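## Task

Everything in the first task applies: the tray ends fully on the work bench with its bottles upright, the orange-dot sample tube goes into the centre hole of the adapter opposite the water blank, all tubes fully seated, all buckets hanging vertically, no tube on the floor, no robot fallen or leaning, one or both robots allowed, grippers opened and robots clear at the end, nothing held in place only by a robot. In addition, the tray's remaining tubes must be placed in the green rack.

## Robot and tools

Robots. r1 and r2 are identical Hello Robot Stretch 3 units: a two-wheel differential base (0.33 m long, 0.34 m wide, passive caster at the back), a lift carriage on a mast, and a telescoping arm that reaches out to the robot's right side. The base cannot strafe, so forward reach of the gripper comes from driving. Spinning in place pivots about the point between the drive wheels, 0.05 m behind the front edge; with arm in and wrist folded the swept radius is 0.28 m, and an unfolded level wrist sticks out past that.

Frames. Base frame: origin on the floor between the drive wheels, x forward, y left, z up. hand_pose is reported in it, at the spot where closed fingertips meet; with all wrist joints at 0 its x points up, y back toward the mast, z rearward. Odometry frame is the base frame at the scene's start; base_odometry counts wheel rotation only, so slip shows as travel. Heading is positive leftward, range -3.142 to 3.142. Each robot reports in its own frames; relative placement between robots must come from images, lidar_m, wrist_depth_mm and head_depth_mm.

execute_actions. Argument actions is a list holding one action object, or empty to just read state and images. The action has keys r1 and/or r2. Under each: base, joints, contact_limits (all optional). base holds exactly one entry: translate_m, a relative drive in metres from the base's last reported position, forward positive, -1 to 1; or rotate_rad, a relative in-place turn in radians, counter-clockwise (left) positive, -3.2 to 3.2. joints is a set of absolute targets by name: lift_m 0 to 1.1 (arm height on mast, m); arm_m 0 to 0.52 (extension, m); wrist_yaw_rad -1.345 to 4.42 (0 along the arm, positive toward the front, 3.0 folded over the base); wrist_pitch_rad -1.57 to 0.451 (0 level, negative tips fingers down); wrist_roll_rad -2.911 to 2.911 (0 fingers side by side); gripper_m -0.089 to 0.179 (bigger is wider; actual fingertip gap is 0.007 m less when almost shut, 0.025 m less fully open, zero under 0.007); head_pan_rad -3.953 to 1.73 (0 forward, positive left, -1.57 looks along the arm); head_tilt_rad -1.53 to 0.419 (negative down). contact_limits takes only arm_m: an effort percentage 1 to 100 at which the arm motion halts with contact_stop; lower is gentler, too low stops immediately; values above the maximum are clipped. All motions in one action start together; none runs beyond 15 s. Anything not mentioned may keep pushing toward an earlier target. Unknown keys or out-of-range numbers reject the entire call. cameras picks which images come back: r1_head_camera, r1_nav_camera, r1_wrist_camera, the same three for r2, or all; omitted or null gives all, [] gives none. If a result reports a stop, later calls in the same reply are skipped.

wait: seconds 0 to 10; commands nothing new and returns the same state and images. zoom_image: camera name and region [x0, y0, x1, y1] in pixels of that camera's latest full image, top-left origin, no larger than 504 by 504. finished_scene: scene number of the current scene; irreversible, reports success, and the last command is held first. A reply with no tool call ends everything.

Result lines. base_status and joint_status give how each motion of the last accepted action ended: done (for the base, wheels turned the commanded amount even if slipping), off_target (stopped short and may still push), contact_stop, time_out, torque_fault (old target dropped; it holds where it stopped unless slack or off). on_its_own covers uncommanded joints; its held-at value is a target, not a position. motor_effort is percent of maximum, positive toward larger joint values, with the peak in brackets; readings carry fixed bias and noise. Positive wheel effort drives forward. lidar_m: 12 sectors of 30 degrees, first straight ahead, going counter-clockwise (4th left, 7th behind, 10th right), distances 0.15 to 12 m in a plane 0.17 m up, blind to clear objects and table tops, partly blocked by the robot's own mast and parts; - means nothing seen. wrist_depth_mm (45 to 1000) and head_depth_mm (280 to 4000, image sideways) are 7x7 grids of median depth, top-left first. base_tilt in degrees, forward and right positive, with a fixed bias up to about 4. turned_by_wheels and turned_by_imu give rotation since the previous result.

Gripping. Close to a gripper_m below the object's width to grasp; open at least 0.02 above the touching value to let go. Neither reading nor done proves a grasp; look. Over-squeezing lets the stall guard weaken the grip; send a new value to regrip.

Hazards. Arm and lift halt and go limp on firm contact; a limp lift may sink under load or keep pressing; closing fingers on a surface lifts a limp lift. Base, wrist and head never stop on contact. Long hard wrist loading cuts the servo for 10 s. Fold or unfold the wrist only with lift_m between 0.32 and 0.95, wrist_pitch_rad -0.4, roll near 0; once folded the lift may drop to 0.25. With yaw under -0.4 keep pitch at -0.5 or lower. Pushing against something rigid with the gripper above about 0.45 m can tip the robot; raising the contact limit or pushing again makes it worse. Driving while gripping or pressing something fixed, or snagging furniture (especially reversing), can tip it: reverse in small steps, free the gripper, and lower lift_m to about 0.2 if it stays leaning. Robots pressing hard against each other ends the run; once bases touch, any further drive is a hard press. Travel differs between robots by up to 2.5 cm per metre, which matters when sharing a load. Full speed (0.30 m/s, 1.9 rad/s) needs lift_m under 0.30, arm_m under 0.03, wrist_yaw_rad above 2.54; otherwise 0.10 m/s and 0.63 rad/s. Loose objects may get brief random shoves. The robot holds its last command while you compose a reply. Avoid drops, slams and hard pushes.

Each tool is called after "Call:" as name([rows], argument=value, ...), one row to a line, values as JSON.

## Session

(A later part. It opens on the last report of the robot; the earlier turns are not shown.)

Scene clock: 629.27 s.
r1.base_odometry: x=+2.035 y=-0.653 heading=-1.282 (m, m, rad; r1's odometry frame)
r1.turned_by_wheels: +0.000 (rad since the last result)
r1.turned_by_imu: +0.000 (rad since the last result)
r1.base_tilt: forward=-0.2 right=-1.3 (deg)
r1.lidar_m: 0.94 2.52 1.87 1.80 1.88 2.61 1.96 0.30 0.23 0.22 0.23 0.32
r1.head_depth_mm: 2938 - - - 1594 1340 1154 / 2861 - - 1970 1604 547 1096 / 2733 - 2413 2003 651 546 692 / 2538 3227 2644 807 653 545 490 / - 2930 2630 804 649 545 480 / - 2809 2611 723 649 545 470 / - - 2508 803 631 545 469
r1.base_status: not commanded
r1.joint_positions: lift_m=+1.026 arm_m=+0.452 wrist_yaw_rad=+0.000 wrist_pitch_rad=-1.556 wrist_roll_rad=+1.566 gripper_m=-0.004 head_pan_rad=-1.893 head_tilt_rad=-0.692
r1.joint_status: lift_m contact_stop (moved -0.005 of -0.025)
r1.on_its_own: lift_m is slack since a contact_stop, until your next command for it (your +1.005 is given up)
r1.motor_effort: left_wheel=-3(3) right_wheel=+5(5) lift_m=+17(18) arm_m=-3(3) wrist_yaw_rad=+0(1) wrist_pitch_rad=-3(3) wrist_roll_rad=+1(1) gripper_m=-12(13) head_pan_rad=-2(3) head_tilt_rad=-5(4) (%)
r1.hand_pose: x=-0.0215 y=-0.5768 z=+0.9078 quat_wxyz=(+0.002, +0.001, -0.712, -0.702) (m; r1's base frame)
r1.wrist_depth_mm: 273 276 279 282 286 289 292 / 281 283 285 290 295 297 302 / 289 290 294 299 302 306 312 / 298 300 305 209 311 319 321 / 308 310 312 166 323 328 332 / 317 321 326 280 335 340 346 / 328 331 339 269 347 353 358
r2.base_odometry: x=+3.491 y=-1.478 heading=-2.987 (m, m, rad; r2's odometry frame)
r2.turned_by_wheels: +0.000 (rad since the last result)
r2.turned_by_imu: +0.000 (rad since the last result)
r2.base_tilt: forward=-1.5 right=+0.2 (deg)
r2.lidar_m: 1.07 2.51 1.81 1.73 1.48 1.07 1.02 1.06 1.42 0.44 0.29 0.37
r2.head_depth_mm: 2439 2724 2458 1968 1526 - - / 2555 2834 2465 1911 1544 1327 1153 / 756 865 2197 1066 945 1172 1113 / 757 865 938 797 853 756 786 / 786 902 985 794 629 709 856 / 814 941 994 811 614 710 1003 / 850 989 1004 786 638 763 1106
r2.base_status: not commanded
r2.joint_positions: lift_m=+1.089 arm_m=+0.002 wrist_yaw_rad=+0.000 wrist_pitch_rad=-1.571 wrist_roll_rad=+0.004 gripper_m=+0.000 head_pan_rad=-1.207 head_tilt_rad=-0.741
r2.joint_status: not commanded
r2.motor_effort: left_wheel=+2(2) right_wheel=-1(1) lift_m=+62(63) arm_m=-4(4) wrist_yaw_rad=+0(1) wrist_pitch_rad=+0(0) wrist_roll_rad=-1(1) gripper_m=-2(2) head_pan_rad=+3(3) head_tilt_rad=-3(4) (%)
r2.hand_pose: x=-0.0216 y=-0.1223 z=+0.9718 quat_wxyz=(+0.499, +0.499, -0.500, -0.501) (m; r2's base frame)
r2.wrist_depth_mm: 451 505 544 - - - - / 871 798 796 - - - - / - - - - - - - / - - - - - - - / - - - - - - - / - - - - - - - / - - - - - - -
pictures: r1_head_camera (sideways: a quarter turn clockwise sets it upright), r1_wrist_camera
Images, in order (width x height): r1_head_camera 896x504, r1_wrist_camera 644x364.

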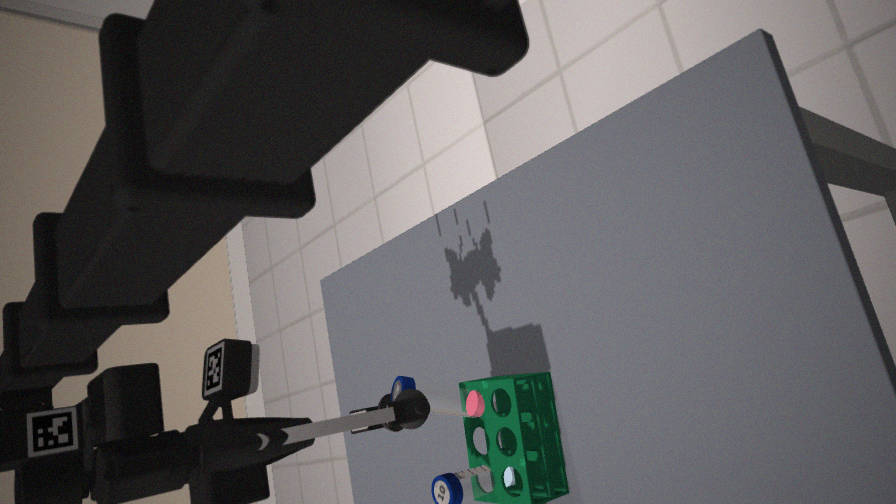

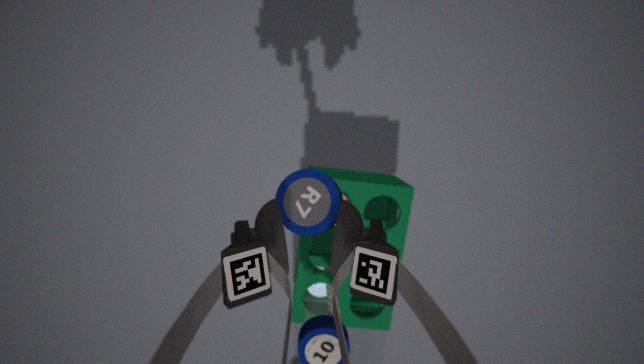

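Call:
execute_actions([
  {"r1":{"joints":{"lift_m":1.035,"wrist_pitch_rad":-1.46,"arm_m":0.424}}},
], cameras=["r1_head_camera","r1_wrist_camera"])

Scene clock: 639.87 s.
r1.base_odometry: x=+2.035 y=-0.653 heading=-1.282 (m, m, rad; r1's odometry frame)
r1.turned_by_wheels: +0.000 (rad since the last result)
r1.turned_by_imu: +0.001 (rad since the last result)
r1.base_tilt: forward=-0.2 right=-1.4 (deg)
r1.lidar_m: 0.94 2.52 1.86 1.81 1.89 2.62 1.97 0.30 0.23 0.22 0.23 0.32
r1.head_depth_mm: 2931 - - 1805 1605 1352 1164 / 2788 - 2426 1984 1597 547 1086 / 2661 - 2522 2003 651 546 692 / - 3161 2646 804 650 547 490 / - 2957 2562 806 652 545 479 / - 2819 2606 689 649 544 471 / - - 2515 774 631 544 469
r1.base_status: not commanded
r1.joint_positions: lift_m=+1.035 arm_m=+0.424 wrist_yaw_rad=+0.000 wrist_pitch_rad=-1.460 wrist_roll_rad=+1.567 gripper_m=-0.004 head_pan_rad=-1.893 head_tilt_rad=-0.692
r1.joint_status: all done
r1.motor_effort: left_wheel=-1(3) right_wheel=+1(5) lift_m=+22(23) arm_m=-3(4) wrist_yaw_rad=+0(1) wrist_pitch_rad=+0(6) wrist_roll_rad=+1(1) gripper_m=-11(12) head_pan_rad=-2(2) head_tilt_rad=-4(5) (%)
r1.hand_pose: x=-0.0215 y=-0.5735 z=+0.9161 quat_wxyz=(+0.002, +0.001, -0.745, -0.667) (m; r1's base frame)
r1.wrist_depth_mm: 301 296 293 291 287 281 278 / 311 306 301 297 293 289 285 / 319 316 310 307 302 298 293 / 331 327 321 253 311 305 301 / 342 338 331 258 317 316 312 / 355 350 347 274 331 328 324 / 366 363 358 247 346 338 332
r2.base_odometry: x=+3.491 y=-1.478 heading=-2.987 (m, m, rad; r2's odometry frame)
r2.turned_by_wheels: +0.000 (rad since the last result)
r2.turned_by_imu: +0.000 (rad since the last result)
r2.base_tilt: forward=-1.5 right=+0.2 (deg)
r2.lidar_m: 1.08 2.50 1.80 1.72 1.49 1.07 1.02 1.06 1.42 0.45 0.29 0.37
r2.head_depth_mm: 2473 2756 2449 1964 1529 - - / 2546 2866 2480 1912 1543 1322 1151 / 758 865 2189 1062 945 1173 1112 / 757 865 939 795 851 757 785 / 785 902 987 795 631 710 856 / 816 942 993 807 615 712 1005 / 847 987 1007 784 638 763 1107
r2.base_status: not commanded
r2.joint_positions: lift_m=+1.089 arm_m=+0.002 wrist_yaw_rad=+0.000 wrist_pitch_rad=-1.571 wrist_roll_rad=+0.004 gripper_m=+0.000 head_pan_rad=-1.207 head_tilt_rad=-0.741
r2.joint_status: not commanded
r2.motor_effort: left_wheel=+2(2) right_wheel=-1(1) lift_m=+63(62) arm_m=-4(4) wrist_yaw_rad=+0(0) wrist_pitch_rad=+0(0) wrist_roll_rad=-1(1) gripper_m=-2(2) head_pan_rad=+2(2) head_tilt_rad=-3(4) (%)
r2.hand_pose: x=-0.0216 y=-0.1223 z=+0.9718 quat_wxyz=(+0.499, +0.499, -0.500, -0.501) (m; r2's base frame)
r2.wrist_depth_mm: 450 497 553 - - - - / 868 835 819 - - - - / - - - - - - - / - - - - - - - / - - - - - - - / - - - - - - - / - - - - - - -
pictures: r1_head_camera (sideways: a quarter turn clockwise sets it upright), r1_wrist_camera
Images, in order (width x height): r1_head_camera 896x504, r1_wrist_camera 644x364.

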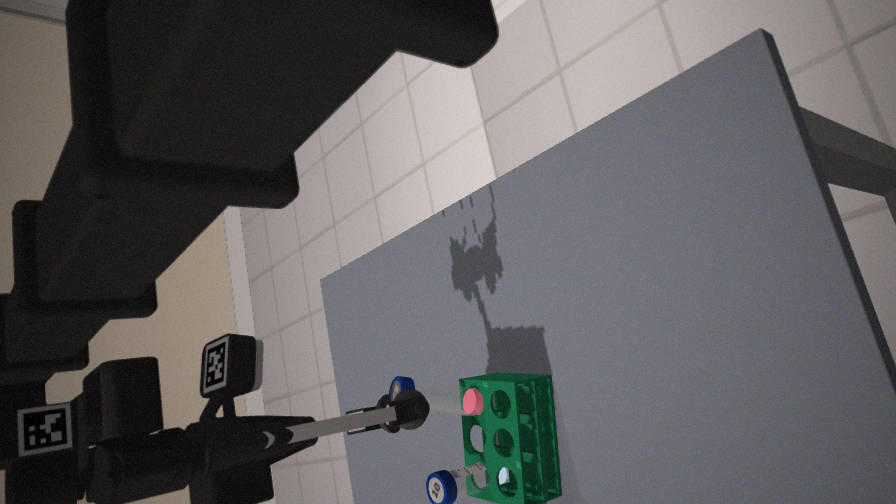

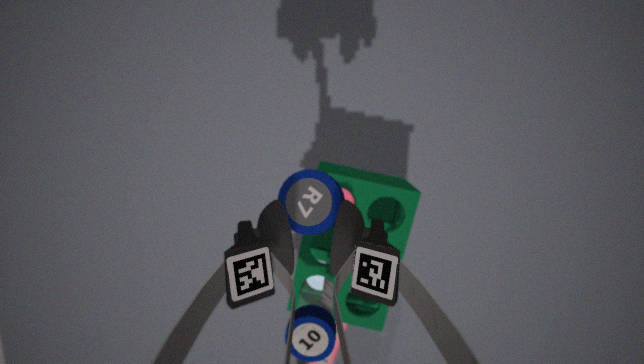

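Call:
execute_actions([
  {"r1":{"joints":{"gripper_m":0.05}}},
], cameras=[])

Call:
execute_actions([
  {"r1":{"joints":{"lift_m":1.095,"wrist_pitch_rad":-1.52,"arm_m":0.44}}},
], cameras=["r1_head_camera","r1_wrist_camera"])

Call:
zoom_image(camera="r1_head_camera", region=[330,330,630,504])

Scene clock: 648.40 s.
r1.base_odometry: x=+2.035 y=-0.653 heading=-1.282 (m, m, rad; r1's odometry frame)
r1.turned_by_wheels: +0.000 (rad since the last result)
r1.turned_by_imu: +0.001 (rad since the last result)
r1.base_tilt: forward=-0.4 right=-1.4 (deg)
r1.lidar_m: 0.94 2.52 1.87 1.80 1.88 2.62 1.96 0.30 0.23 0.22 0.23 0.33
r1.head_depth_mm: 2873 - - 1808 1613 1340 1149 / 2781 - 2397 1994 1599 548 1082 / 2659 - 2482 1982 648 547 695 / - 3122 2640 806 651 547 490 / - 2937 2580 807 650 545 479 / - 2791 2592 705 648 545 471 / - - 2496 775 632 544 469
r1.base_status: not commanded
r1.joint_positions: lift_m=+1.035 arm_m=+0.424 wrist_yaw_rad=+0.000 wrist_pitch_rad=-1.460 wrist_roll_rad=+1.567 gripper_m=+0.050 head_pan_rad=-1.893 head_tilt_rad=-0.692
r1.joint_status: all done
r1.motor_effort: left_wheel=-1(1) right_wheel=+1(1) lift_m=+22(22) arm_m=-3(3) wrist_yaw_rad=+0(0) wrist_pitch_rad=+0(1) wrist_roll_rad=+1(1) gripper_m=+0(79) head_pan_rad=-2(3) head_tilt_rad=-3(4) (%)
r1.hand_pose: x=-0.0215 y=-0.5735 z=+0.9161 quat_wxyz=(+0.002, +0.001, -0.745, -0.667) (m; r1's base frame)
r1.wrist_depth_mm: 300 297 293 289 284 281 278 / 309 305 301 297 292 288 285 / 320 314 310 307 301 297 293 / 332 328 320 253 307 307 302 / 342 338 330 265 320 316 313 / 357 349 346 274 326 326 322 / 369 360 356 247 343 337 332
r2.base_odometry: x=+3.491 y=-1.478 heading=-2.987 (m, m, rad; r2's odometry frame)
r2.turned_by_wheels: +0.000 (rad since the last result)
r2.turned_by_imu: +0.000 (rad since the last result)
r2.base_tilt: forward=-1.5 right=+0.2 (deg)
r2.lidar_m: 1.07 2.50 1.80 1.73 1.48 1.07 1.02 1.05 1.42 0.44 0.29 0.37
r2.head_depth_mm: 2453 2760 2474 1960 1527 - - / 2556 2844 2474 1909 1556 1320 1152 / 759 865 2195 1058 945 1168 1115 / 757 866 940 795 850 756 787 / 785 903 987 794 629 709 857 / 816 943 993 811 614 710 1005 / 846 987 1010 785 639 763 1098
r2.base_status: not commanded
r2.joint_positions: lift_m=+1.089 arm_m=+0.002 wrist_yaw_rad=+0.000 wrist_pitch_rad=-1.571 wrist_roll_rad=+0.004 gripper_m=+0.000 head_pan_rad=-1.207 head_tilt_rad=-0.741
r2.joint_status: not commanded
r2.motor_effort: left_wheel=+2(2) right_wheel=-1(1) lift_m=+62(62) arm_m=-4(4) wrist_yaw_rad=+0(1) wrist_pitch_rad=+0(0) wrist_roll_rad=-1(1) gripper_m=-2(2) head_pan_rad=+3(3) head_tilt_rad=-3(4) (%)
r2.hand_pose: x=-0.0216 y=-0.1223 z=+0.9718 quat_wxyz=(+0.499, +0.499, -0.500, -0.501) (m; r2's base frame)
r2.wrist_depth_mm: 450 498 550 - - - - / 840 810 790 - - - - / - - - - - - - / - - - - - - - / - - - - - - - / - - - - - - - / - - - - - - -
pictures: none
No camera images: the call's "cameras" was empty. Leave "cameras" out to get every camera's image.

Scene clock: 649.77 s.
r1.base_odometry: x=+2.035 y=-0.653 heading=-1.282 (m, m, rad; r1's odometry frame)
r1.turned_by_wheels: +0.000 (rad since the last result)
r1.turned_by_imu: +0.000 (rad since the last result)
r1.base_tilt: forward=-0.2 right=-1.4 (deg)
r1.lidar_m: 0.94 2.51 1.87 1.81 1.89 2.62 1.96 0.30 0.23 0.22 0.23 0.32
r1.head_depth_mm: 3056 3304 2665 1997 1607 1349 1159 / 2934 3179 2611 1984 1612 547 1087 / 2806 3215 2614 1976 653 547 693 / 2659 3064 2610 806 651 545 490 / 2607 2956 2606 806 650 546 480 / 2564 2877 2757 721 649 545 469 / - 2786 2581 773 632 545 469
r1.base_status: not commanded
r1.joint_positions: lift_m=+1.095 arm_m=+0.440 wrist_yaw_rad=+0.000 wrist_pitch_rad=-1.511 wrist_roll_rad=+1.567 gripper_m=+0.050 head_pan_rad=-1.893 head_tilt_rad=-0.692
r1.joint_status: all done
r1.motor_effort: left_wheel=-1(1) right_wheel=+1(1) lift_m=+22(23) arm_m=+4(2) wrist_yaw_rad=+1(0) wrist_pitch_rad=-4(5) wrist_roll_rad=+1(1) gripper_m=+1(1) head_pan_rad=-3(2) head_tilt_rad=-5(4) (%)
r1.hand_pose: x=-0.0215 y=-0.5756 z=+0.9762 quat_wxyz=(+0.002, +0.001, -0.728, -0.686) (m; r1's base frame)
r1.wrist_depth_mm: 345 344 346 346 343 343 345 / 353 354 356 354 355 356 357 / 366 365 366 367 370 368 370 / 377 378 381 315 375 379 379 / 389 393 390 345 390 392 391 / 408 406 413 339 404 407 409 / 420 419 420 416 422 417 424
r2.base_odometry: x=+3.491 y=-1.478 heading=-2.987 (m, m, rad; r2's odometry frame)
r2.turned_by_wheels: +0.000 (rad since the last result)
r2.turned_by_imu: +0.000 (rad since the last result)
r2.base_tilt: forward=-1.6 right=+0.2 (deg)
r2.lidar_m: 1.07 2.50 1.80 1.73 1.48 1.07 1.02 1.05 1.42 0.45 0.29 0.37
r2.head_depth_mm: 2463 2760 2488 1956 1525 - - / 2534 2855 2465 1904 1546 1326 1153 / 758 865 2197 1064 945 1173 1114 / 757 865 940 794 852 756 787 / 784 902 992 794 629 711 860 / 814 939 995 808 616 712 1004 / 848 987 1008 784 640 765 1106
r2.base_status: not commanded
r2.joint_positions: lift_m=+1.089 arm_m=+0.002 wrist_yaw_rad=+0.000 wrist_pitch_rad=-1.571 wrist_roll_rad=+0.004 gripper_m=+0.000 head_pan_rad=-1.207 head_tilt_rad=-0.741
r2.joint_status: not commanded
r2.motor_effort: left_wheel=+2(2) right_wheel=-1(1) lift_m=+62(62) arm_m=-4(4) wrist_yaw_rad=-2(1) wrist_pitch_rad=+1(0) wrist_roll_rad=-1(1) gripper_m=-2(2) head_pan_rad=+3(3) head_tilt_rad=-2(2) (%)
r2.hand_pose: x=-0.0216 y=-0.1223 z=+0.9718 quat_wxyz=(+0.499, +0.499, -0.500, -0.501) (m; r2's base frame)
r2.wrist_depth_mm: 451 500 540 - - - - / 862 803 795 - - - - / - - - - - - - / - - - - - - - / - - - - - - - / - - - - - - - / - - - - - - -
pictures: r1_head_camera (sideways: a quarter turn clockwise sets it upright), r1_wrist_camera
Images, in order (width x height): r1_head_camera 896x504, r1_wrist_camera 644x364.

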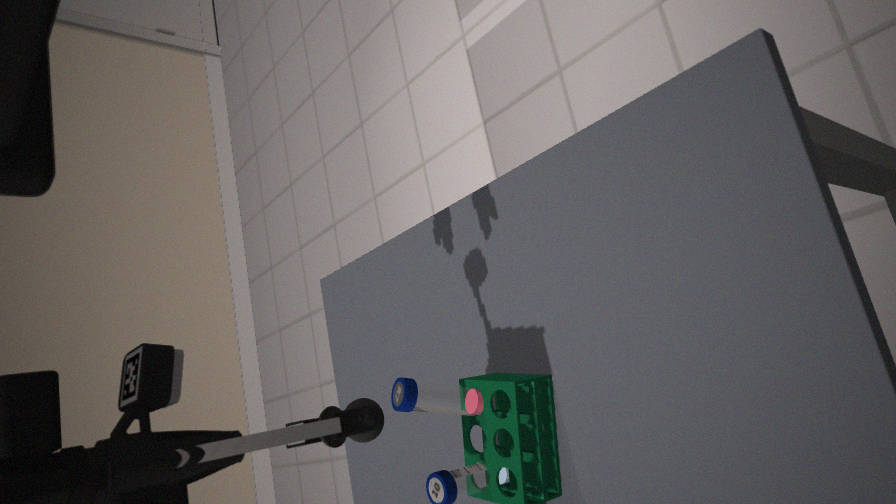

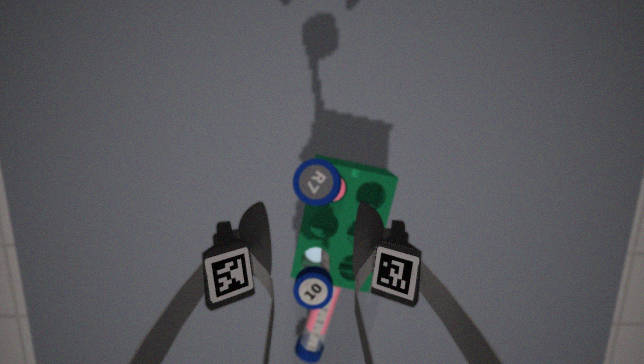

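Region (330, 330, 630, 504) of r1_head_camera's 896x504 image, scaled by 1.680, with more detail than that image has; it fills the top 292 rows of this view, and the rest is white.

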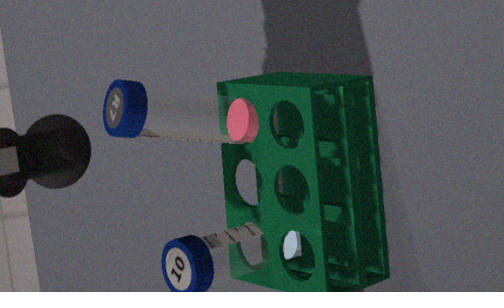

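Call:
execute_actions([
  {"r1":{"joints":{"gripper_m":0.0,"arm_m":0.436}}},
], cameras=[])

Call:
execute_actions([
  {"r1":{"joints":{"lift_m":1.02}}},
], cameras=["r1_head_camera","r1_wrist_camera"])

Scene clock: 660.20 s.
r1.base_odometry: x=+2.035 y=-0.653 heading=-1.282 (m, m, rad; r1's odometry frame)
r1.turned_by_wheels: +0.000 (rad since the last result)
r1.turned_by_imu: +0.001 (rad since the last result)
r1.base_tilt: forward=-0.3 right=-1.4 (deg)
r1.lidar_m: 0.94 2.51 1.87 1.81 1.88 2.62 1.97 0.30 0.23 0.22 0.23 0.33
r1.head_depth_mm: 3058 3345 2636 1994 1601 1344 1160 / 2961 3224 2612 1993 1599 545 1087 / 2861 3157 2629 1971 651 546 690 / 2670 3015 2632 808 650 545 490 / 2582 3005 2627 805 653 545 479 / 2568 2906 2604 724 648 546 468 / - 2816 2595 775 632 544 469
r1.base_status: not commanded
r1.joint_positions: lift_m=+1.095 arm_m=+0.436 wrist_yaw_rad=+0.000 wrist_pitch_rad=-1.511 wrist_roll_rad=+1.567 gripper_m=+0.000 head_pan_rad=-1.893 head_tilt_rad=-0.692
r1.joint_status: all done
r1.motor_effort: left_wheel=-1(1) right_wheel=+1(1) lift_m=+22(22) arm_m=-3(4) wrist_yaw_rad=+0(0) wrist_pitch_rad=-5(4) wrist_roll_rad=+1(1) gripper_m=-2(80) head_pan_rad=-2(3) head_tilt_rad=-3(4) (%)
r1.hand_pose: x=-0.0215 y=-0.5723 z=+0.9762 quat_wxyz=(+0.002, +0.001, -0.728, -0.686) (m; r1's base frame)
r1.wrist_depth_mm: 346 343 346 346 345 346 347 / 357 355 355 358 358 354 356 / 366 368 367 366 365 365 366 / 378 380 379 314 377 380 379 / 390 391 391 - 390 392 389 / 407 405 404 379 407 406 406 / 423 420 423 415 419 419 426
r2.base_odometry: x=+3.491 y=-1.478 heading=-2.987 (m, m, rad; r2's odometry frame)
r2.turned_by_wheels: +0.000 (rad since the last result)
r2.turned_by_imu: +0.000 (rad since the last result)
r2.base_tilt: forward=-1.5 right=+0.2 (deg)
r2.lidar_m: 1.07 2.51 1.80 1.73 1.49 1.07 1.02 1.05 1.42 0.44 0.29 0.37
r2.head_depth_mm: 2478 2750 2465 1955 1533 - - / 2557 2856 2460 1904 1550 1323 1151 / 758 864 2214 1065 947 1174 1114 / 754 867 940 798 851 756 786 / 784 900 989 794 629 711 859 / 816 943 994 811 615 711 1006 / 846 987 1006 785 639 763 1100
r2.base_status: not commanded
r2.joint_positions: lift_m=+1.089 arm_m=+0.002 wrist_yaw_rad=+0.000 wrist_pitch_rad=-1.571 wrist_roll_rad=+0.004 gripper_m=+0.000 head_pan_rad=-1.207 head_tilt_rad=-0.741
r2.joint_status: not commanded
r2.motor_effort: left_wheel=+2(2) right_wheel=-1(1) lift_m=+63(62) arm_m=-4(4) wrist_yaw_rad=+0(1) wrist_pitch_rad=+1(0) wrist_roll_rad=-1(1) gripper_m=-2(2) head_pan_rad=+2(3) head_tilt_rad=-3(2) (%)
r2.hand_pose: x=-0.0216 y=-0.1223 z=+0.9718 quat_wxyz=(+0.499, +0.499, -0.500, -0.501) (m; r2's base frame)
r2.wrist_depth_mm: 449 501 547 - - - - / 876 810 788 - - - - / - - - - - - - / - - - - - - - / - - - - - - - / - - - - - - - / - - - - - - -
pictures: none
No camera images: the call's "cameras" was empty. Leave "cameras" out to get every camera's image.

Scene clock: 662.27 s.
r1.base_odometry: x=+2.035 y=-0.653 heading=-1.282 (m, m, rad; r1's odometry frame)
r1.turned_by_wheels: +0.000 (rad since the last result)
r1.turned_by_imu: +0.001 (rad since the last result)
r1.base_tilt: forward=-0.3 right=-1.5 (deg)
r1.lidar_m: 0.94 2.51 1.87 1.80 1.89 2.62 1.96 0.30 0.23 0.22 0.23 0.33
r1.head_depth_mm: - - - 1924 1616 1348 1158 / - - 2537 1989 1609 546 1091 / - - 2614 1974 652 546 693 / - 3099 2623 805 648 547 489 / - 2890 2625 809 652 543 480 / - 2792 2598 724 649 544 469 / - - 2515 779 630 545 468
r1.base_status: not commanded
r1.joint_positions: lift_m=+1.044 arm_m=+0.436 wrist_yaw_rad=+0.000 wrist_pitch_rad=-1.510 wrist_roll_rad=+1.567 gripper_m=+0.000 head_pan_rad=-1.893 head_tilt_rad=-0.692
r1.joint_status: lift_m contact_stop (moved -0.050 of -0.075)
r1.on_its_own: lift_m is slack since a contact_stop, until your next command for it (your +1.020 is given up)
r1.motor_effort: left_wheel=+1(4) right_wheel=-1(4) lift_m=+17(19) arm_m=-3(3) wrist_yaw_rad=+0(0) wrist_pitch_rad=-5(7) wrist_roll_rad=+1(1) gripper_m=-3(4) head_pan_rad=-2(2) head_tilt_rad=-4(4) (%)
r1.hand_pose: x=-0.0215 y=-0.5726 z=+0.9259 quat_wxyz=(+0.002, +0.001, -0.728, -0.685) (m; r1's base frame)
r1.wrist_depth_mm: 300 297 298 299 299 296 299 / 308 309 307 309 307 308 308 / 318 317 319 319 317 318 318 / 327 329 328 265 322 327 326 / 341 338 339 270 336 338 339 / 350 353 350 285 350 351 351 / 363 363 364 360 363 364 361
r2.base_odometry: x=+3.491 y=-1.478 heading=-2.987 (m, m, rad; r2's odometry frame)
r2.turned_by_wheels: +0.000 (rad since the last result)
r2.turned_by_imu: +0.000 (rad since the last result)
r2.base_tilt: forward=-1.5 right=+0.2 (deg)
r2.lidar_m: 1.08 2.51 1.81 1.73 1.48 1.07 1.02 1.05 1.42 0.44 0.29 0.37
r2.head_depth_mm: 2462 2736 2437 1955 1535 - - / 2537 2860 2470 1901 1552 1324 1155 / 757 864 2206 1064 943 1172 1110 / 757 866 941 798 849 756 788 / 786 903 985 794 628 709 859 / 814 940 993 809 615 711 1006 / 847 984 1007 786 638 764 1110
r2.base_status: not commanded
r2.joint_positions: lift_m=+1.089 arm_m=+0.002 wrist_yaw_rad=+0.000 wrist_pitch_rad=-1.571 wrist_roll_rad=+0.004 gripper_m=+0.000 head_pan_rad=-1.207 head_tilt_rad=-0.741
r2.joint_status: not commanded
r2.motor_effort: left_wheel=+2(2) right_wheel=-1(1) lift_m=+62(62) arm_m=-4(4) wrist_yaw_rad=+1(1) wrist_pitch_rad=+0(0) wrist_roll_rad=-1(1) gripper_m=-2(2) head_pan_rad=+3(3) head_tilt_rad=-3(3) (%)
r2.hand_pose: x=-0.0216 y=-0.1223 z=+0.9718 quat_wxyz=(+0.499, +0.499, -0.500, -0.501) (m; r2's base frame)
r2.wrist_depth_mm: 448 500 547 - - - - / 867 814 798 - - - - / - - - - - - - / - - - - - - - / - - - - - - - / - - - - - - - / - - - - - - -
pictures: r1_head_camera (sideways: a quarter turn clockwise sets it upright), r1_wrist_camera
Images, in order (width x height): r1_head_camera 896x504, r1_wrist_camera 644x364.

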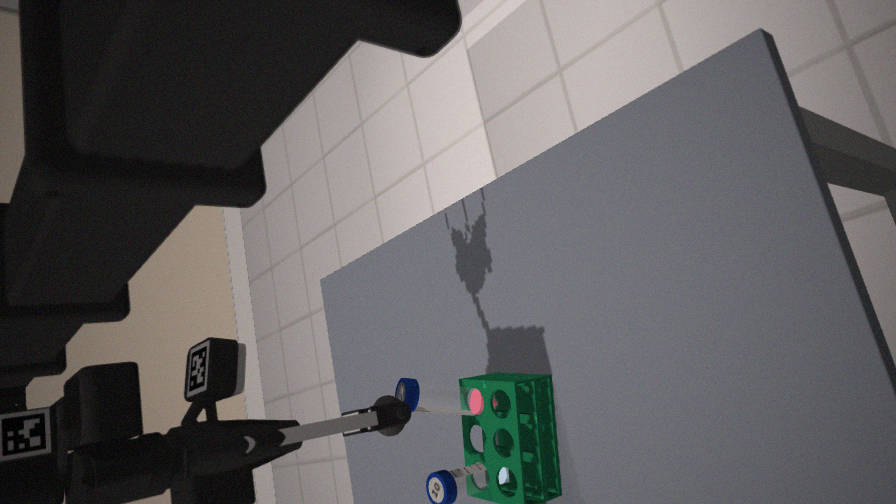

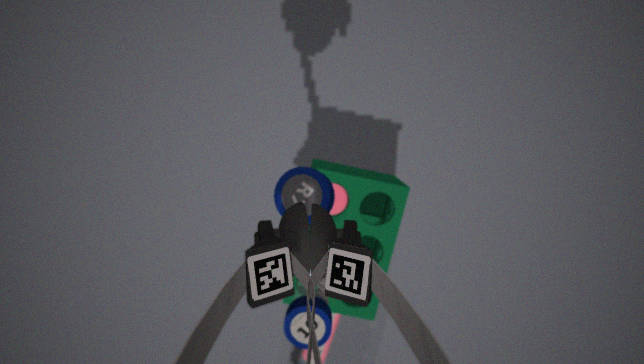

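Call:
execute_actions([
  {"r1":{"joints":{"lift_m":1.095,"gripper_m":0.0}}},
], cameras=["r1_wrist_camera","r1_head_camera"])

Scene clock: 682.87 s.
r1.base_odometry: x=+2.035 y=-0.653 heading=-1.282 (m, m, rad; r1's odometry frame)
r1.turned_by_wheels: +0.000 (rad since the last result)
r1.turned_by_imu: +0.001 (rad since the last result)
r1.base_tilt: forward=-0.2 right=-1.5 (deg)
r1.lidar_m: 0.94 2.52 1.86 1.81 1.88 2.62 1.96 0.30 0.23 0.23 0.23 0.32
r1.head_depth_mm: 3082 3359 2629 2000 1608 1334 1155 / 2960 3292 2652 1993 1595 546 1091 / 2801 3175 2651 1987 651 547 691 / 2651 3073 2589 808 649 545 490 / 2546 2973 2645 805 650 544 478 / 2558 2857 2591 753 649 544 469 / - 2854 2590 776 630 544 469
r1.base_status: not commanded
r1.joint_positions: lift_m=+1.095 arm_m=+0.436 wrist_yaw_rad=+0.000 wrist_pitch_rad=-1.511 wrist_roll_rad=+1.567 gripper_m=+0.000 head_pan_rad=-1.893 head_tilt_rad=-0.692
r1.joint_status: all done
r1.motor_effort: left_wheel=+0(0) right_wheel=+0(1) lift_m=+22(22) arm_m=-3(3) wrist_yaw_rad=+0(0) wrist_pitch_rad=-5(6) wrist_roll_rad=+1(1) gripper_m=-2(3) head_pan_rad=-2(3) head_tilt_rad=-4(3) (%)
r1.hand_pose: x=-0.0215 y=-0.5723 z=+0.9762 quat_wxyz=(+0.002, +0.001, -0.728, -0.686) (m; r1's base frame)
r1.wrist_depth_mm: 344 345 345 342 347 345 346 / 357 357 356 355 358 356 355 / 366 365 369 364 368 368 367 / 377 375 378 347 376 381 379 / 390 392 390 - 392 390 393 / 405 406 403 275 404 405 405 / 417 420 421 415 420 418 426
r2.base_odometry: x=+3.491 y=-1.478 heading=-2.987 (m, m, rad; r2's odometry frame)
r2.turned_by_wheels: +0.000 (rad since the last result)
r2.turned_by_imu: +0.000 (rad since the last result)
r2.base_tilt: forward=-1.5 right=+0.3 (deg)
r2.lidar_m: 1.07 2.50 1.81 1.73 1.49 1.07 1.02 1.06 1.42 0.44 0.29 0.37
r2.head_depth_mm: 2473 2754 2443 1975 1529 - - / 2550 2831 2470 1904 1551 1319 1153 / 758 865 2207 1066 946 1165 1113 / 758 865 938 795 855 757 787 / 782 903 990 794 630 710 858 / 816 945 995 811 615 713 1004 / 846 985 1008 785 641 763 1105
r2.base_status: not commanded
r2.joint_positions: lift_m=+1.089 arm_m=+0.002 wrist_yaw_rad=+0.000 wrist_pitch_rad=-1.571 wrist_roll_rad=+0.004 gripper_m=+0.000 head_pan_rad=-1.207 head_tilt_rad=-0.741
r2.joint_status: not commanded
r2.motor_effort: left_wheel=+2(2) right_wheel=-1(1) lift_m=+63(63) arm_m=-4(5) wrist_yaw_rad=+1(0) wrist_pitch_rad=+0(0) wrist_roll_rad=-1(1) gripper_m=-2(1) head_pan_rad=+3(2) head_tilt_rad=-3(3) (%)
r2.hand_pose: x=-0.0216 y=-0.1223 z=+0.9718 quat_wxyz=(+0.499, +0.499, -0.500, -0.501) (m; r2's base frame)
r2.wrist_depth_mm: 445 494 543 - - - - / 880 839 785 - - - - / - - - - - - - / - - - - - - - / - - - - - - - / - - - - - - - / - - - - - - -
pictures: r1_head_camera (sideways: a quarter turn clockwise sets it upright), r1_wrist_camera
Images, in order (width x height): r1_head_camera 896x504, r1_wrist_camera 644x364.

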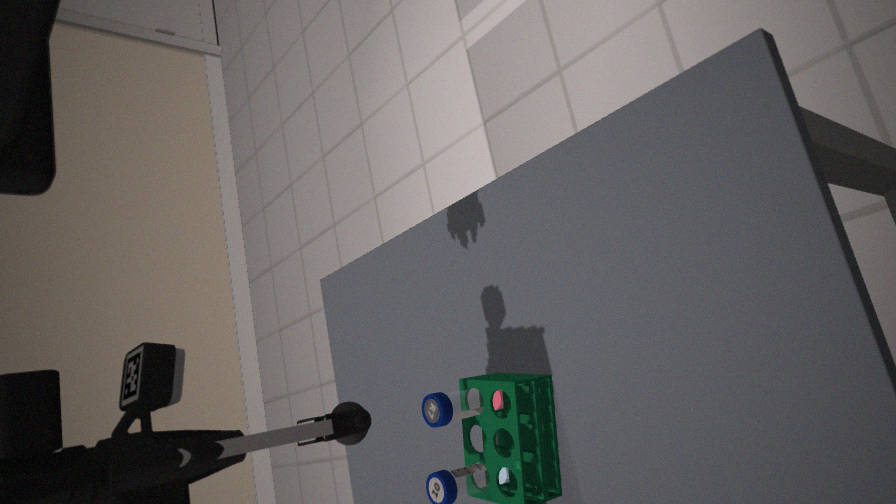

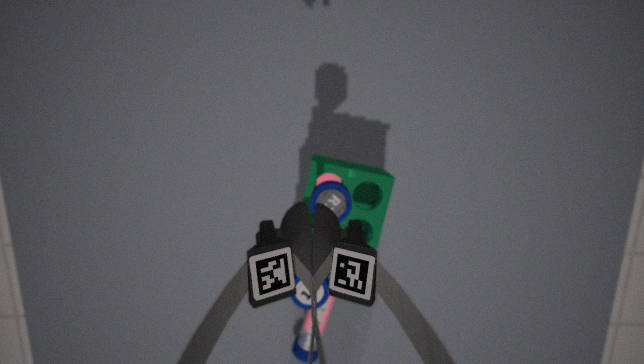

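Call:
execute_actions([
  {"r1":{"base":{"translate_m":0.01},"joints":{"arm_m":0.421,"lift_m":1.075}}},
], cameras=["r1_wrist_camera"])

Scene clock: 691.13 s.
r1.base_odometry: x=+2.037 y=-0.663 heading=-1.282 (m, m, rad; r1's odometry frame)
r1.turned_by_wheels: +0.000 (rad since the last result)
r1.turned_by_imu: +0.001 (rad since the last result)
r1.base_tilt: forward=-0.2 right=-1.4 (deg)
r1.lidar_m: 0.94 2.52 1.86 1.80 1.89 2.62 1.98 0.30 0.23 0.22 0.23 0.32
r1.head_depth_mm: - 3411 2665 1964 1607 1314 1161 / - 3324 2649 1992 1602 548 1090 / - 3198 2658 1993 650 547 712 / 2747 3033 2605 811 650 546 490 / 2612 2988 2615 809 649 546 481 / 2600 2904 2593 717 652 545 469 / - - 2567 750 630 543 468
r1.base_status: done
r1.joint_positions: lift_m=+1.075 arm_m=+0.421 wrist_yaw_rad=+0.000 wrist_pitch_rad=-1.511 wrist_roll_rad=+1.567 gripper_m=+0.000 head_pan_rad=-1.893 head_tilt_rad=-0.692
r1.joint_status: all done
r1.motor_effort: left_wheel=-1(2) right_wheel=+1(4) lift_m=+14(21) arm_m=-3(2) wrist_yaw_rad=+0(1) wrist_pitch_rad=-4(5) wrist_roll_rad=+1(1) gripper_m=-2(2) head_pan_rad=-2(3) head_tilt_rad=-4(3) (%)
r1.hand_pose: x=-0.0215 y=-0.5573 z=+0.9567 quat_wxyz=(+0.002, +0.001, -0.728, -0.686) (m; r1's base frame)
r1.wrist_depth_mm: 326 326 328 329 326 328 327 / 339 339 337 337 336 337 338 / 347 347 348 347 351 348 348 / 358 360 359 298 359 360 359 / 371 370 369 - 372 369 369 / 381 386 386 319 382 382 388 / 399 396 397 393 395 398 399
r2.base_odometry: x=+3.491 y=-1.478 heading=-2.987 (m, m, rad; r2's odometry frame)
r2.turned_by_wheels: +0.000 (rad since the last result)
r2.turned_by_imu: +0.000 (rad since the last result)
r2.base_tilt: forward=-1.5 right=+0.2 (deg)
r2.lidar_m: 1.07 2.51 1.81 1.73 1.48 1.07 1.02 1.06 1.42 0.45 0.29 0.37
r2.head_depth_mm: 2469 2749 2456 1958 1525 - - / 2560 2864 2470 1900 1556 1325 1150 / 758 863 2202 1063 947 1172 1115 / 758 867 942 798 850 755 786 / 785 904 990 795 630 711 858 / 815 942 992 809 615 710 1003 / 848 987 1011 783 638 765 1100
r2.base_status: not commanded
r2.joint_positions: lift_m=+1.089 arm_m=+0.002 wrist_yaw_rad=+0.000 wrist_pitch_rad=-1.571 wrist_roll_rad=+0.004 gripper_m=+0.000 head_pan_rad=-1.207 head_tilt_rad=-0.741
r2.joint_status: not commanded
r2.motor_effort: left_wheel=+2(2) right_wheel=-1(1) lift_m=+63(63) arm_m=-4(4) wrist_yaw_rad=-1(0) wrist_pitch_rad=+1(0) wrist_roll_rad=-1(1) gripper_m=-2(2) head_pan_rad=+3(3) head_tilt_rad=-2(3) (%)
r2.hand_pose: x=-0.0216 y=-0.1223 z=+0.9718 quat_wxyz=(+0.499, +0.499, -0.500, -0.501) (m; r2's base frame)
r2.wrist_depth_mm: 443 501 541 - - - - / 856 799 795 - - - - / - - - - - - - / - - - - - - - / - - - - - - - / - - - - - - - / - - - - - - -
pictures: r1_wrist_camera
Images, in order (width x height): r1_wrist_camera 644x364.

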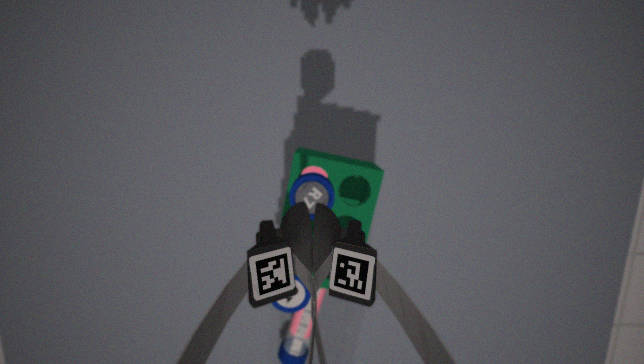

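Call:
execute_actions([
  {"r1":{"base":{"translate_m":0.006},"joints":{"gripper_m":0.065}}},
], cameras=[])

Call:
execute_actions([
  {"r1":{"joints":{"lift_m":1.028}}},
], cameras=[])

Call:
execute_actions([
  {"r1":{"joints":{"gripper_m":-0.015}}},
], cameras=[])

Call:
execute_actions([
  {"r1":{"joints":{"lift_m":1.098}}},
], cameras=["r1_wrist_camera","r1_head_camera"])

Scene clock: 702.70 s.
r1.base_odometry: x=+2.039 y=-0.669 heading=-1.282 (m, m, rad; r1's odometry frame)
r1.turned_by_wheels: +0.000 (rad since the last result)
r1.turned_by_imu: +0.001 (rad since the last result)
r1.base_tilt: forward=-0.2 right=-1.3 (deg)
r1.lidar_m: 0.94 2.52 1.86 1.80 1.88 2.62 1.99 0.30 0.23 0.23 0.23 0.32
r1.head_depth_mm: - 3450 2647 1997 1610 1314 1156 / - 3254 2636 2002 1561 547 844 / - 3135 2638 1939 649 545 736 / 2745 2995 2595 805 651 545 490 / 2583 2949 2611 807 652 546 480 / 2635 2906 2620 688 648 543 469 / - - 2584 775 648 543 469
r1.base_status: done
r1.joint_positions: lift_m=+1.075 arm_m=+0.421 wrist_yaw_rad=+0.000 wrist_pitch_rad=-1.511 wrist_roll_rad=+1.567 gripper_m=+0.065 head_pan_rad=-1.893 head_tilt_rad=-0.692
r1.joint_status: all done
r1.motor_effort: left_wheel=-1(5) right_wheel=+1(5) lift_m=+14(14) arm_m=-3(3) wrist_yaw_rad=+0(0) wrist_pitch_rad=-4(5) wrist_roll_rad=+1(1) gripper_m=+1(80) head_pan_rad=-3(3) head_tilt_rad=-5(5) (%)
r1.hand_pose: x=-0.0215 y=-0.5573 z=+0.9567 quat_wxyz=(+0.002, +0.001, -0.728, -0.686) (m; r1's base frame)
r1.wrist_depth_mm: 328 328 327 327 327 326 327 / 337 339 337 336 337 338 336 / 347 347 348 345 349 347 348 / 357 361 358 296 359 357 357 / 371 372 365 310 369 371 372 / 385 383 389 344 - 386 388 / 396 397 399 395 397 400 400
r2.base_odometry: x=+3.491 y=-1.478 heading=-2.987 (m, m, rad; r2's odometry frame)
r2.turned_by_wheels: +0.000 (rad since the last result)
r2.turned_by_imu: +0.000 (rad since the last result)
r2.base_tilt: forward=-1.5 right=+0.3 (deg)
r2.lidar_m: 1.07 2.50 1.80 1.73 1.49 1.07 1.02 1.05 1.42 0.44 0.29 0.37
r2.head_depth_mm: 2469 2772 2436 1966 1524 - - / 2560 2870 2478 1899 1554 1321 1150 / 757 864 2214 1066 945 1167 1113 / 758 863 940 796 852 757 786 / 786 902 991 796 630 710 857 / 816 944 994 807 615 712 1008 / 846 987 1009 783 638 764 1101
r2.base_status: not commanded
r2.joint_positions: lift_m=+1.089 arm_m=+0.002 wrist_yaw_rad=+0.000 wrist_pitch_rad=-1.571 wrist_roll_rad=+0.004 gripper_m=+0.000 head_pan_rad=-1.207 head_tilt_rad=-0.741
r2.joint_status: not commanded
r2.motor_effort: left_wheel=+2(2) right_wheel=-1(1) lift_m=+62(63) arm_m=-4(4) wrist_yaw_rad=+0(1) wrist_pitch_rad=+0(1) wrist_roll_rad=-1(1) gripper_m=-2(2) head_pan_rad=+2(3) head_tilt_rad=-4(2) (%)
r2.hand_pose: x=-0.0216 y=-0.1223 z=+0.9718 quat_wxyz=(+0.499, +0.499, -0.500, -0.501) (m; r2's base frame)
r2.wrist_depth_mm: 446 510 541 - - - - / 871 805 792 - - - - / - - - - - - - / - - - - - - - / - - - - - - - / - - - - - - - / - - - - - - -
pictures: none
No camera images: the call's "cameras" was empty. Leave "cameras" out to get every camera's image.

Scene clock: 703.97 s.
r1.base_odometry: x=+2.039 y=-0.669 heading=-1.282 (m, m, rad; r1's odometry frame)
r1.turned_by_wheels: +0.000 (rad since the last result)
r1.turned_by_imu: +0.000 (rad since the last result)
r1.base_tilt: forward=-0.2 right=-1.4 (deg)
r1.lidar_m: 0.95 2.52 1.86 1.81 1.89 2.62 1.98 0.30 0.23 0.23 0.23 0.32
r1.head_depth_mm: 2957 - - - 1593 1328 1154 / 2830 - - 1990 1552 548 844 / 2749 - 2393 1924 653 547 735 / 2571 3167 2622 807 651 546 489 / - 2939 2582 806 649 545 479 / - 2876 2600 692 650 543 469 / - - 2499 777 649 544 469
r1.base_status: not commanded
r1.joint_positions: lift_m=+1.028 arm_m=+0.421 wrist_yaw_rad=+0.000 wrist_pitch_rad=-1.511 wrist_roll_rad=+1.567 gripper_m=+0.065 head_pan_rad=-1.893 head_tilt_rad=-0.692
r1.joint_status: all done
r1.motor_effort: left_wheel=-1(1) right_wheel=+1(1) lift_m=+13(16) arm_m=-3(3) wrist_yaw_rad=+0(0) wrist_pitch_rad=-4(5) wrist_roll_rad=+1(1) gripper_m=+2(1) head_pan_rad=-2(2) head_tilt_rad=-4(4) (%)
r1.hand_pose: x=-0.0215 y=-0.5572 z=+0.9098 quat_wxyz=(+0.002, +0.001, -0.728, -0.686) (m; r1's base frame)
r1.wrist_depth_mm: 282 281 282 282 281 283 282 / 290 291 291 290 290 291 293 / 299 301 300 300 301 299 300 / 310 311 311 247 306 311 311 / 320 319 318 259 318 321 321 / 332 330 298 266 - 332 331 / 344 343 343 341 345 342 343
r2.base_odometry: x=+3.491 y=-1.478 heading=-2.987 (m, m, rad; r2's odometry frame)
r2.turned_by_wheels: +0.000 (rad since the last result)
r2.turned_by_imu: +0.000 (rad since the last result)
r2.base_tilt: forward=-1.5 right=+0.2 (deg)
r2.lidar_m: 1.07 2.50 1.80 1.73 1.48 1.07 1.02 1.05 1.42 0.44 0.29 0.37
r2.head_depth_mm: 2456 2755 2460 1968 1524 - - / 2538 2864 2488 1905 1564 1321 1156 / 755 861 2209 1065 945 1168 1114 / 757 863 939 797 848 755 787 / 783 902 987 794 630 710 861 / 814 940 994 810 615 713 1002 / 849 984 1006 785 638 764 1100
r2.base_status: not commanded
r2.joint_positions: lift_m=+1.089 arm_m=+0.002 wrist_yaw_rad=+0.000 wrist_pitch_rad=-1.571 wrist_roll_rad=+0.004 gripper_m=+0.000 head_pan_rad=-1.207 head_tilt_rad=-0.741
r2.joint_status: not commanded
r2.motor_effort: left_wheel=+2(2) right_wheel=-1(1) lift_m=+62(62) arm_m=-4(4) wrist_yaw_rad=+0(0) wrist_pitch_rad=+1(0) wrist_roll_rad=-1(1) gripper_m=-2(2) head_pan_rad=+3(3) head_tilt_rad=-3(2) (%)
r2.hand_pose: x=-0.0216 y=-0.1223 z=+0.9718 quat_wxyz=(+0.499, +0.499, -0.500, -0.501) (m; r2's base frame)
r2.wrist_depth_mm: 447 498 548 - - - - / 865 819 808 - - - - / - - - - - - - / - - - - - - - / - - - - - - - / - - - - - - - / - - - - - - -
pictures: none
No camera images: the call's "cameras" was empty. Leave "cameras" out to get every camera's image.

Scene clock: 705.27 s.
r1.base_odometry: x=+2.039 y=-0.669 heading=-1.282 (m, m, rad; r1's odometry frame)
r1.turned_by_wheels: +0.000 (rad since the last result)
r1.turned_by_imu: +0.000 (rad since the last result)
r1.base_tilt: forward=-0.2 right=-1.4 (deg)
r1.lidar_m: 0.94 2.51 1.86 1.80 1.89 2.62 1.98 0.30 0.23 0.22 0.23 0.32
r1.head_depth_mm: 2935 - - - 1593 1318 1157 / 2817 - - 2001 1556 547 846 / 2723 - 2382 1919 652 547 737 / 2576 3170 2632 809 650 545 490 / - 2933 2602 805 650 545 480 / - 2850 2585 689 648 546 469 / - - 2519 776 648 544 470
r1.base_status: not commanded
r1.joint_positions: lift_m=+1.028 arm_m=+0.421 wrist_yaw_rad=+0.000 wrist_pitch_rad=-1.511 wrist_roll_rad=+1.567 gripper_m=-0.015 head_pan_rad=-1.893 head_tilt_rad=-0.692
r1.joint_status: all done
r1.motor_effort: left_wheel=-1(1) right_wheel=+1(1) lift_m=+14(14) arm_m=-3(3) wrist_yaw_rad=+1(0) wrist_pitch_rad=-5(4) wrist_roll_rad=+1(1) gripper_m=-6(81) head_pan_rad=-3(2) head_tilt_rad=-4(3) (%)
r1.hand_pose: x=-0.0215 y=-0.5572 z=+0.9098 quat_wxyz=(+0.002, +0.001, -0.728, -0.686) (m; r1's base frame)
r1.wrist_depth_mm: 282 282 282 282 283 282 284 / 292 288 291 291 291 291 291 / 300 300 301 299 299 300 302 / 309 310 309 245 311 311 310 / 320 320 321 - 320 320 320 / 333 331 326 268 331 332 332 / 341 344 342 340 341 343 344
r2.base_odometry: x=+3.491 y=-1.478 heading=-2.987 (m, m, rad; r2's odometry frame)
r2.turned_by_wheels: +0.000 (rad since the last result)
r2.turned_by_imu: +0.000 (rad since the last result)
r2.base_tilt: forward=-1.5 right=+0.2 (deg)
r2.lidar_m: 1.07 2.50 1.80 1.73 1.48 1.07 1.02 1.05 1.42 0.44 0.29 0.37
r2.head_depth_mm: 2479 2748 2464 1960 1525 - - / 2542 2870 2468 1911 1546 1321 1157 / 757 866 2195 1062 947 1164 1113 / 756 865 938 795 851 757 787 / 784 900 993 794 630 710 859 / 814 941 994 808 614 712 1001 / 847 986 1005 786 639 762 1105
r2.base_status: not commanded
r2.joint_positions: lift_m=+1.089 arm_m=+0.002 wrist_yaw_rad=+0.000 wrist_pitch_rad=-1.571 wrist_roll_rad=+0.004 gripper_m=+0.000 head_pan_rad=-1.207 head_tilt_rad=-0.741
r2.joint_status: not commanded
r2.motor_effort: left_wheel=+2(2) right_wheel=-1(1) lift_m=+62(63) arm_m=-4(4) wrist_yaw_rad=-1(0) wrist_pitch_rad=+0(0) wrist_roll_rad=-1(1) gripper_m=-2(2) head_pan_rad=+3(3) head_tilt_rad=-3(3) (%)
r2.hand_pose: x=-0.0216 y=-0.1223 z=+0.9718 quat_wxyz=(+0.499, +0.499, -0.500, -0.501) (m; r2's base frame)
r2.wrist_depth_mm: 447 496 547 - - - - / 853 817 790 - - - - / - - - - - - - / - - - - - - - / - - - - - - - / - - - - - - - / - - - - - - -
pictures: none
No camera images: the call's "cameras" was empty. Leave "cameras" out to get every camera's image.

Scene clock: 706.73 s.
r1.base_odometry: x=+2.039 y=-0.669 heading=-1.282 (m, m, rad; r1's odometry frame)
r1.turned_by_wheels: +0.000 (rad since the last result)
r1.turned_by_imu: +0.000 (rad since the last result)
r1.base_tilt: forward=-0.3 right=-1.4 (deg)
r1.lidar_m: 0.94 2.52 1.87 1.81 1.89 2.62 1.98 0.30 0.23 0.22 0.23 0.32
r1.head_depth_mm: 3035 3329 2616 1987 1611 1314 1155 / 2927 3315 2602 1986 1567 545 845 / 2826 3175 2623 1943 652 544 735 / 2695 3062 2625 810 652 546 488 / 2617 2942 2612 807 651 546 479 / 2554 2877 2648 724 647 544 469 / - - 2607 777 646 544 468
r1.base_status: not commanded
r1.joint_positions: lift_m=+1.098 arm_m=+0.421 wrist_yaw_rad=+0.000 wrist_pitch_rad=-1.512 wrist_roll_rad=+1.567 gripper_m=-0.015 head_pan_rad=-1.893 head_tilt_rad=-0.692
r1.joint_status: all done
r1.motor_effort: left_wheel=-1(1) right_wheel=+1(1) lift_m=+22(24) arm_m=-3(3) wrist_yaw_rad=+0(0) wrist_pitch_rad=-5(5) wrist_roll_rad=+1(1) gripper_m=-6(6) head_pan_rad=-3(2) head_tilt_rad=-4(6) (%)
r1.hand_pose: x=-0.0215 y=-0.5571 z=+0.9792 quat_wxyz=(+0.002, +0.001, -0.727, -0.686) (m; r1's base frame)
r1.wrist_depth_mm: 347 351 349 351 349 348 350 / 359 359 361 361 358 359 363 / 369 371 371 365 369 370 371 / 381 384 382 324 384 383 387 / 394 393 396 - 395 397 398 / 408 409 406 409 407 409 417 / 424 421 422 420 421 420 -
r2.base_odometry: x=+3.491 y=-1.478 heading=-2.987 (m, m, rad; r2's odometry frame)
r2.turned_by_wheels: +0.000 (rad since the last result)
r2.turned_by_imu: +0.000 (rad since the last result)
r2.base_tilt: forward=-1.5 right=+0.2 (deg)
r2.lidar_m: 1.07 2.50 1.80 1.73 1.48 1.07 1.02 1.05 1.42 0.45 0.29 0.37
r2.head_depth_mm: 2470 2773 2463 1967 1525 - - / 2534 2894 2467 1906 1552 1322 1153 / 758 866 2200 1065 945 1170 1113 / 755 866 935 795 853 756 787 / 785 901 987 795 630 711 857 / 816 941 995 811 614 712 1003 / 848 987 1008 784 639 764 1101
r2.base_status: not commanded
r2.joint_positions: lift_m=+1.089 arm_m=+0.002 wrist_yaw_rad=+0.000 wrist_pitch_rad=-1.571 wrist_roll_rad=+0.004 gripper_m=+0.000 head_pan_rad=-1.207 head_tilt_rad=-0.741
r2.joint_status: not commanded
r2.motor_effort: left_wheel=+2(2) right_wheel=-1(1) lift_m=+62(62) arm_m=-4(4) wrist_yaw_rad=+0(1) wrist_pitch_rad=+1(0) wrist_roll_rad=-1(1) gripper_m=-2(2) head_pan_rad=+3(3) head_tilt_rad=-3(3) (%)
r2.hand_pose: x=-0.0216 y=-0.1223 z=+0.9718 quat_wxyz=(+0.499, +0.499, -0.500, -0.501) (m; r2's base frame)
r2.wrist_depth_mm: 447 497 549 - - - - / 879 807 788 - - - - / - - - - - - - / - - - - - - - / - - - - - - - / - - - - - - - / - - - - - - -
pictures: r1_head_camera (sideways: a quarter turn clockwise sets it upright), r1_wrist_camera
Images, in order (width x height): r1_head_camera 896x504, r1_wrist_camera 644x364.

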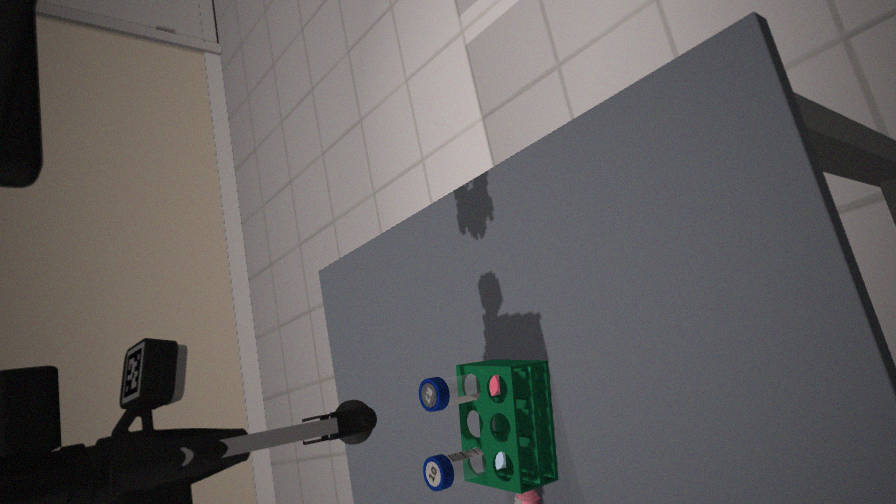

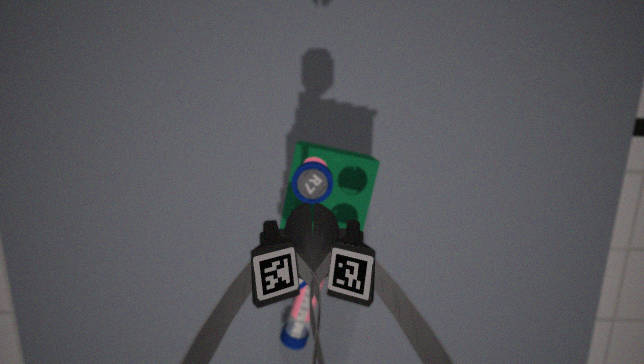

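Call:
execute_actions([
  {"r1":{"base":{"translate_m":-0.021},"joints":{"gripper_m":0.0}}},
], cameras=[])

Call:
execute_actions([
  {"r1":{"joints":{"lift_m":1.055}}},
], cameras=["r1_wrist_camera"])

Scene clock: 712.13 s.
r1.base_odometry: x=+2.033 y=-0.649 heading=-1.282 (m, m, rad; r1's odometry frame)
r1.turned_by_wheels: +0.000 (rad since the last result)
r1.turned_by_imu: +0.001 (rad since the last result)
r1.base_tilt: forward=-0.2 right=-1.4 (deg)
r1.lidar_m: 0.94 2.52 1.87 1.81 1.89 2.62 1.96 0.30 0.23 0.22 0.23 0.32
r1.head_depth_mm: 3025 3344 2628 1981 1608 1344 1154 / 2934 3198 2627 1982 1602 547 1112 / 2818 3198 2647 1995 651 547 692 / 2664 3086 2604 807 649 545 490 / 2592 2944 2623 804 648 546 480 / 2551 2880 2674 777 648 544 468 / - - 2560 775 632 545 469
r1.base_status: done
r1.joint_positions: lift_m=+1.098 arm_m=+0.421 wrist_yaw_rad=+0.000 wrist_pitch_rad=-1.512 wrist_roll_rad=+1.567 gripper_m=+0.000 head_pan_rad=-1.893 head_tilt_rad=-0.692
r1.joint_status: all done
r1.motor_effort: left_wheel=-1(6) right_wheel=+1(2) lift_m=+22(22) arm_m=-3(3) wrist_yaw_rad=+0(0) wrist_pitch_rad=-5(5) wrist_roll_rad=+1(0) gripper_m=-2(54) head_pan_rad=-3(2) head_tilt_rad=-6(4) (%)
r1.hand_pose: x=-0.0215 y=-0.5571 z=+0.9792 quat_wxyz=(+0.002, +0.001, -0.727, -0.686) (m; r1's base frame)
r1.wrist_depth_mm: 348 347 348 346 349 349 349 / 355 358 361 359 359 359 357 / 370 371 371 372 369 370 372 / 382 382 381 346 383 382 385 / 394 394 396 - 392 396 398 / 407 407 410 385 408 410 413 / 423 421 425 418 422 424 -
r2.base_odometry: x=+3.491 y=-1.478 heading=-2.987 (m, m, rad; r2's odometry frame)
r2.turned_by_wheels: +0.000 (rad since the last result)
r2.turned_by_imu: +0.000 (rad since the last result)
r2.base_tilt: forward=-1.5 right=+0.3 (deg)
r2.lidar_m: 1.07 2.50 1.80 1.72 1.49 1.07 1.02 1.06 1.42 0.45 0.29 0.37
r2.head_depth_mm: 2450 2762 2452 1965 1534 - - / 2528 2873 2474 1906 1556 1322 1150 / 756 863 2210 1065 941 1175 1116 / 758 866 940 796 851 758 787 / 783 903 987 794 630 710 858 / 814 943 998 809 616 713 1004 / 850 984 1007 785 637 764 1100
r2.base_status: not commanded
r2.joint_positions: lift_m=+1.089 arm_m=+0.002 wrist_yaw_rad=+0.000 wrist_pitch_rad=-1.571 wrist_roll_rad=+0.004 gripper_m=+0.000 head_pan_rad=-1.207 head_tilt_rad=-0.741
r2.joint_status: not commanded
r2.motor_effort: left_wheel=+2(2) right_wheel=-1(1) lift_m=+62(62) arm_m=-4(4) wrist_yaw_rad=+0(1) wrist_pitch_rad=+0(0) wrist_roll_rad=-1(1) gripper_m=-2(2) head_pan_rad=+3(3) head_tilt_rad=-3(3) (%)
r2.hand_pose: x=-0.0216 y=-0.1223 z=+0.9718 quat_wxyz=(+0.499, +0.499, -0.500, -0.501) (m; r2's base frame)
r2.wrist_depth_mm: 448 501 545 - - - - / 842 818 792 - - - - / - - - - - - - / - - - - - - - / - - - - - - - / - - - - - - - / - - - - - - -
pictures: none
No camera images: the call's "cameras" was empty. Leave "cameras" out to get every camera's image.

Scene clock: 713.33 s.
r1.base_odometry: x=+2.033 y=-0.649 heading=-1.282 (m, m, rad; r1's odometry frame)
r1.turned_by_wheels: +0.000 (rad since the last result)
r1.turned_by_imu: +0.000 (rad since the last result)
r1.base_tilt: forward=-0.2 right=-1.4 (deg)
r1.lidar_m: 0.94 2.52 1.87 1.81 1.89 2.62 1.96 0.30 0.23 0.22 0.23 0.32
r1.head_depth_mm: - - 2500 1983 1613 1336 1159 / - - 2635 2002 1597 547 1110 / - 3236 2622 1990 652 546 690 / - 3101 2595 808 650 546 489 / 2652 2910 2636 805 650 546 479 / - 2755 2643 731 649 545 469 / - - 2536 775 631 544 468
r1.base_status: not commanded
r1.joint_positions: lift_m=+1.055 arm_m=+0.421 wrist_yaw_rad=+0.000 wrist_pitch_rad=-1.512 wrist_roll_rad=+1.567 gripper_m=+0.000 head_pan_rad=-1.893 head_tilt_rad=-0.692
r1.joint_status: all done
r1.motor_effort: left_wheel=-1(1) right_wheel=+1(1) lift_m=+14(20) arm_m=-3(3) wrist_yaw_rad=+1(0) wrist_pitch_rad=-4(4) wrist_roll_rad=+1(1) gripper_m=-2(3) head_pan_rad=-3(2) head_tilt_rad=-5(5) (%)
r1.hand_pose: x=-0.0215 y=-0.5571 z=+0.9367 quat_wxyz=(+0.002, +0.001, -0.727, -0.686) (m; r1's base frame)
r1.wrist_depth_mm: 308 307 308 307 307 309 308 / 318 317 317 316 317 317 317 / 325 326 325 327 328 328 329 / 336 337 337 309 337 339 341 / 348 350 351 - 348 350 349 / 362 360 360 300 360 361 362 / 372 375 374 370 376 374 375
r2.base_odometry: x=+3.491 y=-1.478 heading=-2.987 (m, m, rad; r2's odometry frame)
r2.turned_by_wheels: +0.000 (rad since the last result)
r2.turned_by_imu: +0.000 (rad since the last result)
r2.base_tilt: forward=-1.4 right=+0.3 (deg)
r2.lidar_m: 1.07 2.51 1.80 1.72 1.48 1.07 1.02 1.06 1.42 0.45 0.29 0.37
r2.head_depth_mm: 2477 2747 2456 1966 1527 - - / 2530 2841 2503 1903 1551 1318 1155 / 758 865 2189 1062 942 1170 1114 / 757 866 939 796 851 756 786 / 785 903 986 793 630 710 858 / 817 942 995 809 616 711 1001 / 849 987 1008 786 639 762 1108
r2.base_status: not commanded
r2.joint_positions: lift_m=+1.089 arm_m=+0.002 wrist_yaw_rad=+0.000 wrist_pitch_rad=-1.571 wrist_roll_rad=+0.004 gripper_m=+0.000 head_pan_rad=-1.207 head_tilt_rad=-0.741
r2.joint_status: not commanded
r2.motor_effort: left_wheel=+2(2) right_wheel=-1(1) lift_m=+62(63) arm_m=-4(4) wrist_yaw_rad=-1(0) wrist_pitch_rad=+0(0) wrist_roll_rad=-1(1) gripper_m=-2(2) head_pan_rad=+3(3) head_tilt_rad=-4(3) (%)
r2.hand_pose: x=-0.0216 y=-0.1223 z=+0.9718 quat_wxyz=(+0.499, +0.499, -0.500, -0.501) (m; r2's base frame)
r2.wrist_depth_mm: 446 501 541 - - - - / 861 820 806 - - - - / - - - - - - - / - - - - - - - / - - - - - - - / - - - - - - - / - - - - - - -
pictures: r1_wrist_camera
Images, in order (width x height): r1_wrist_camera 644x364.

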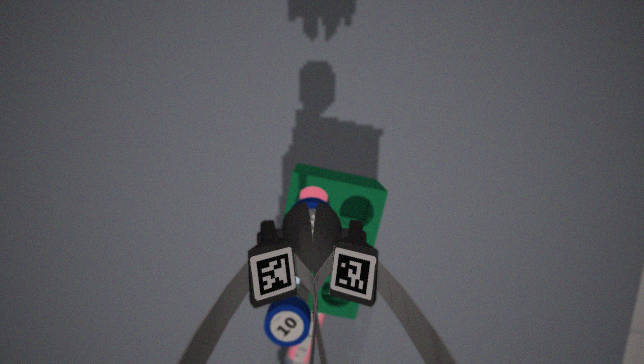

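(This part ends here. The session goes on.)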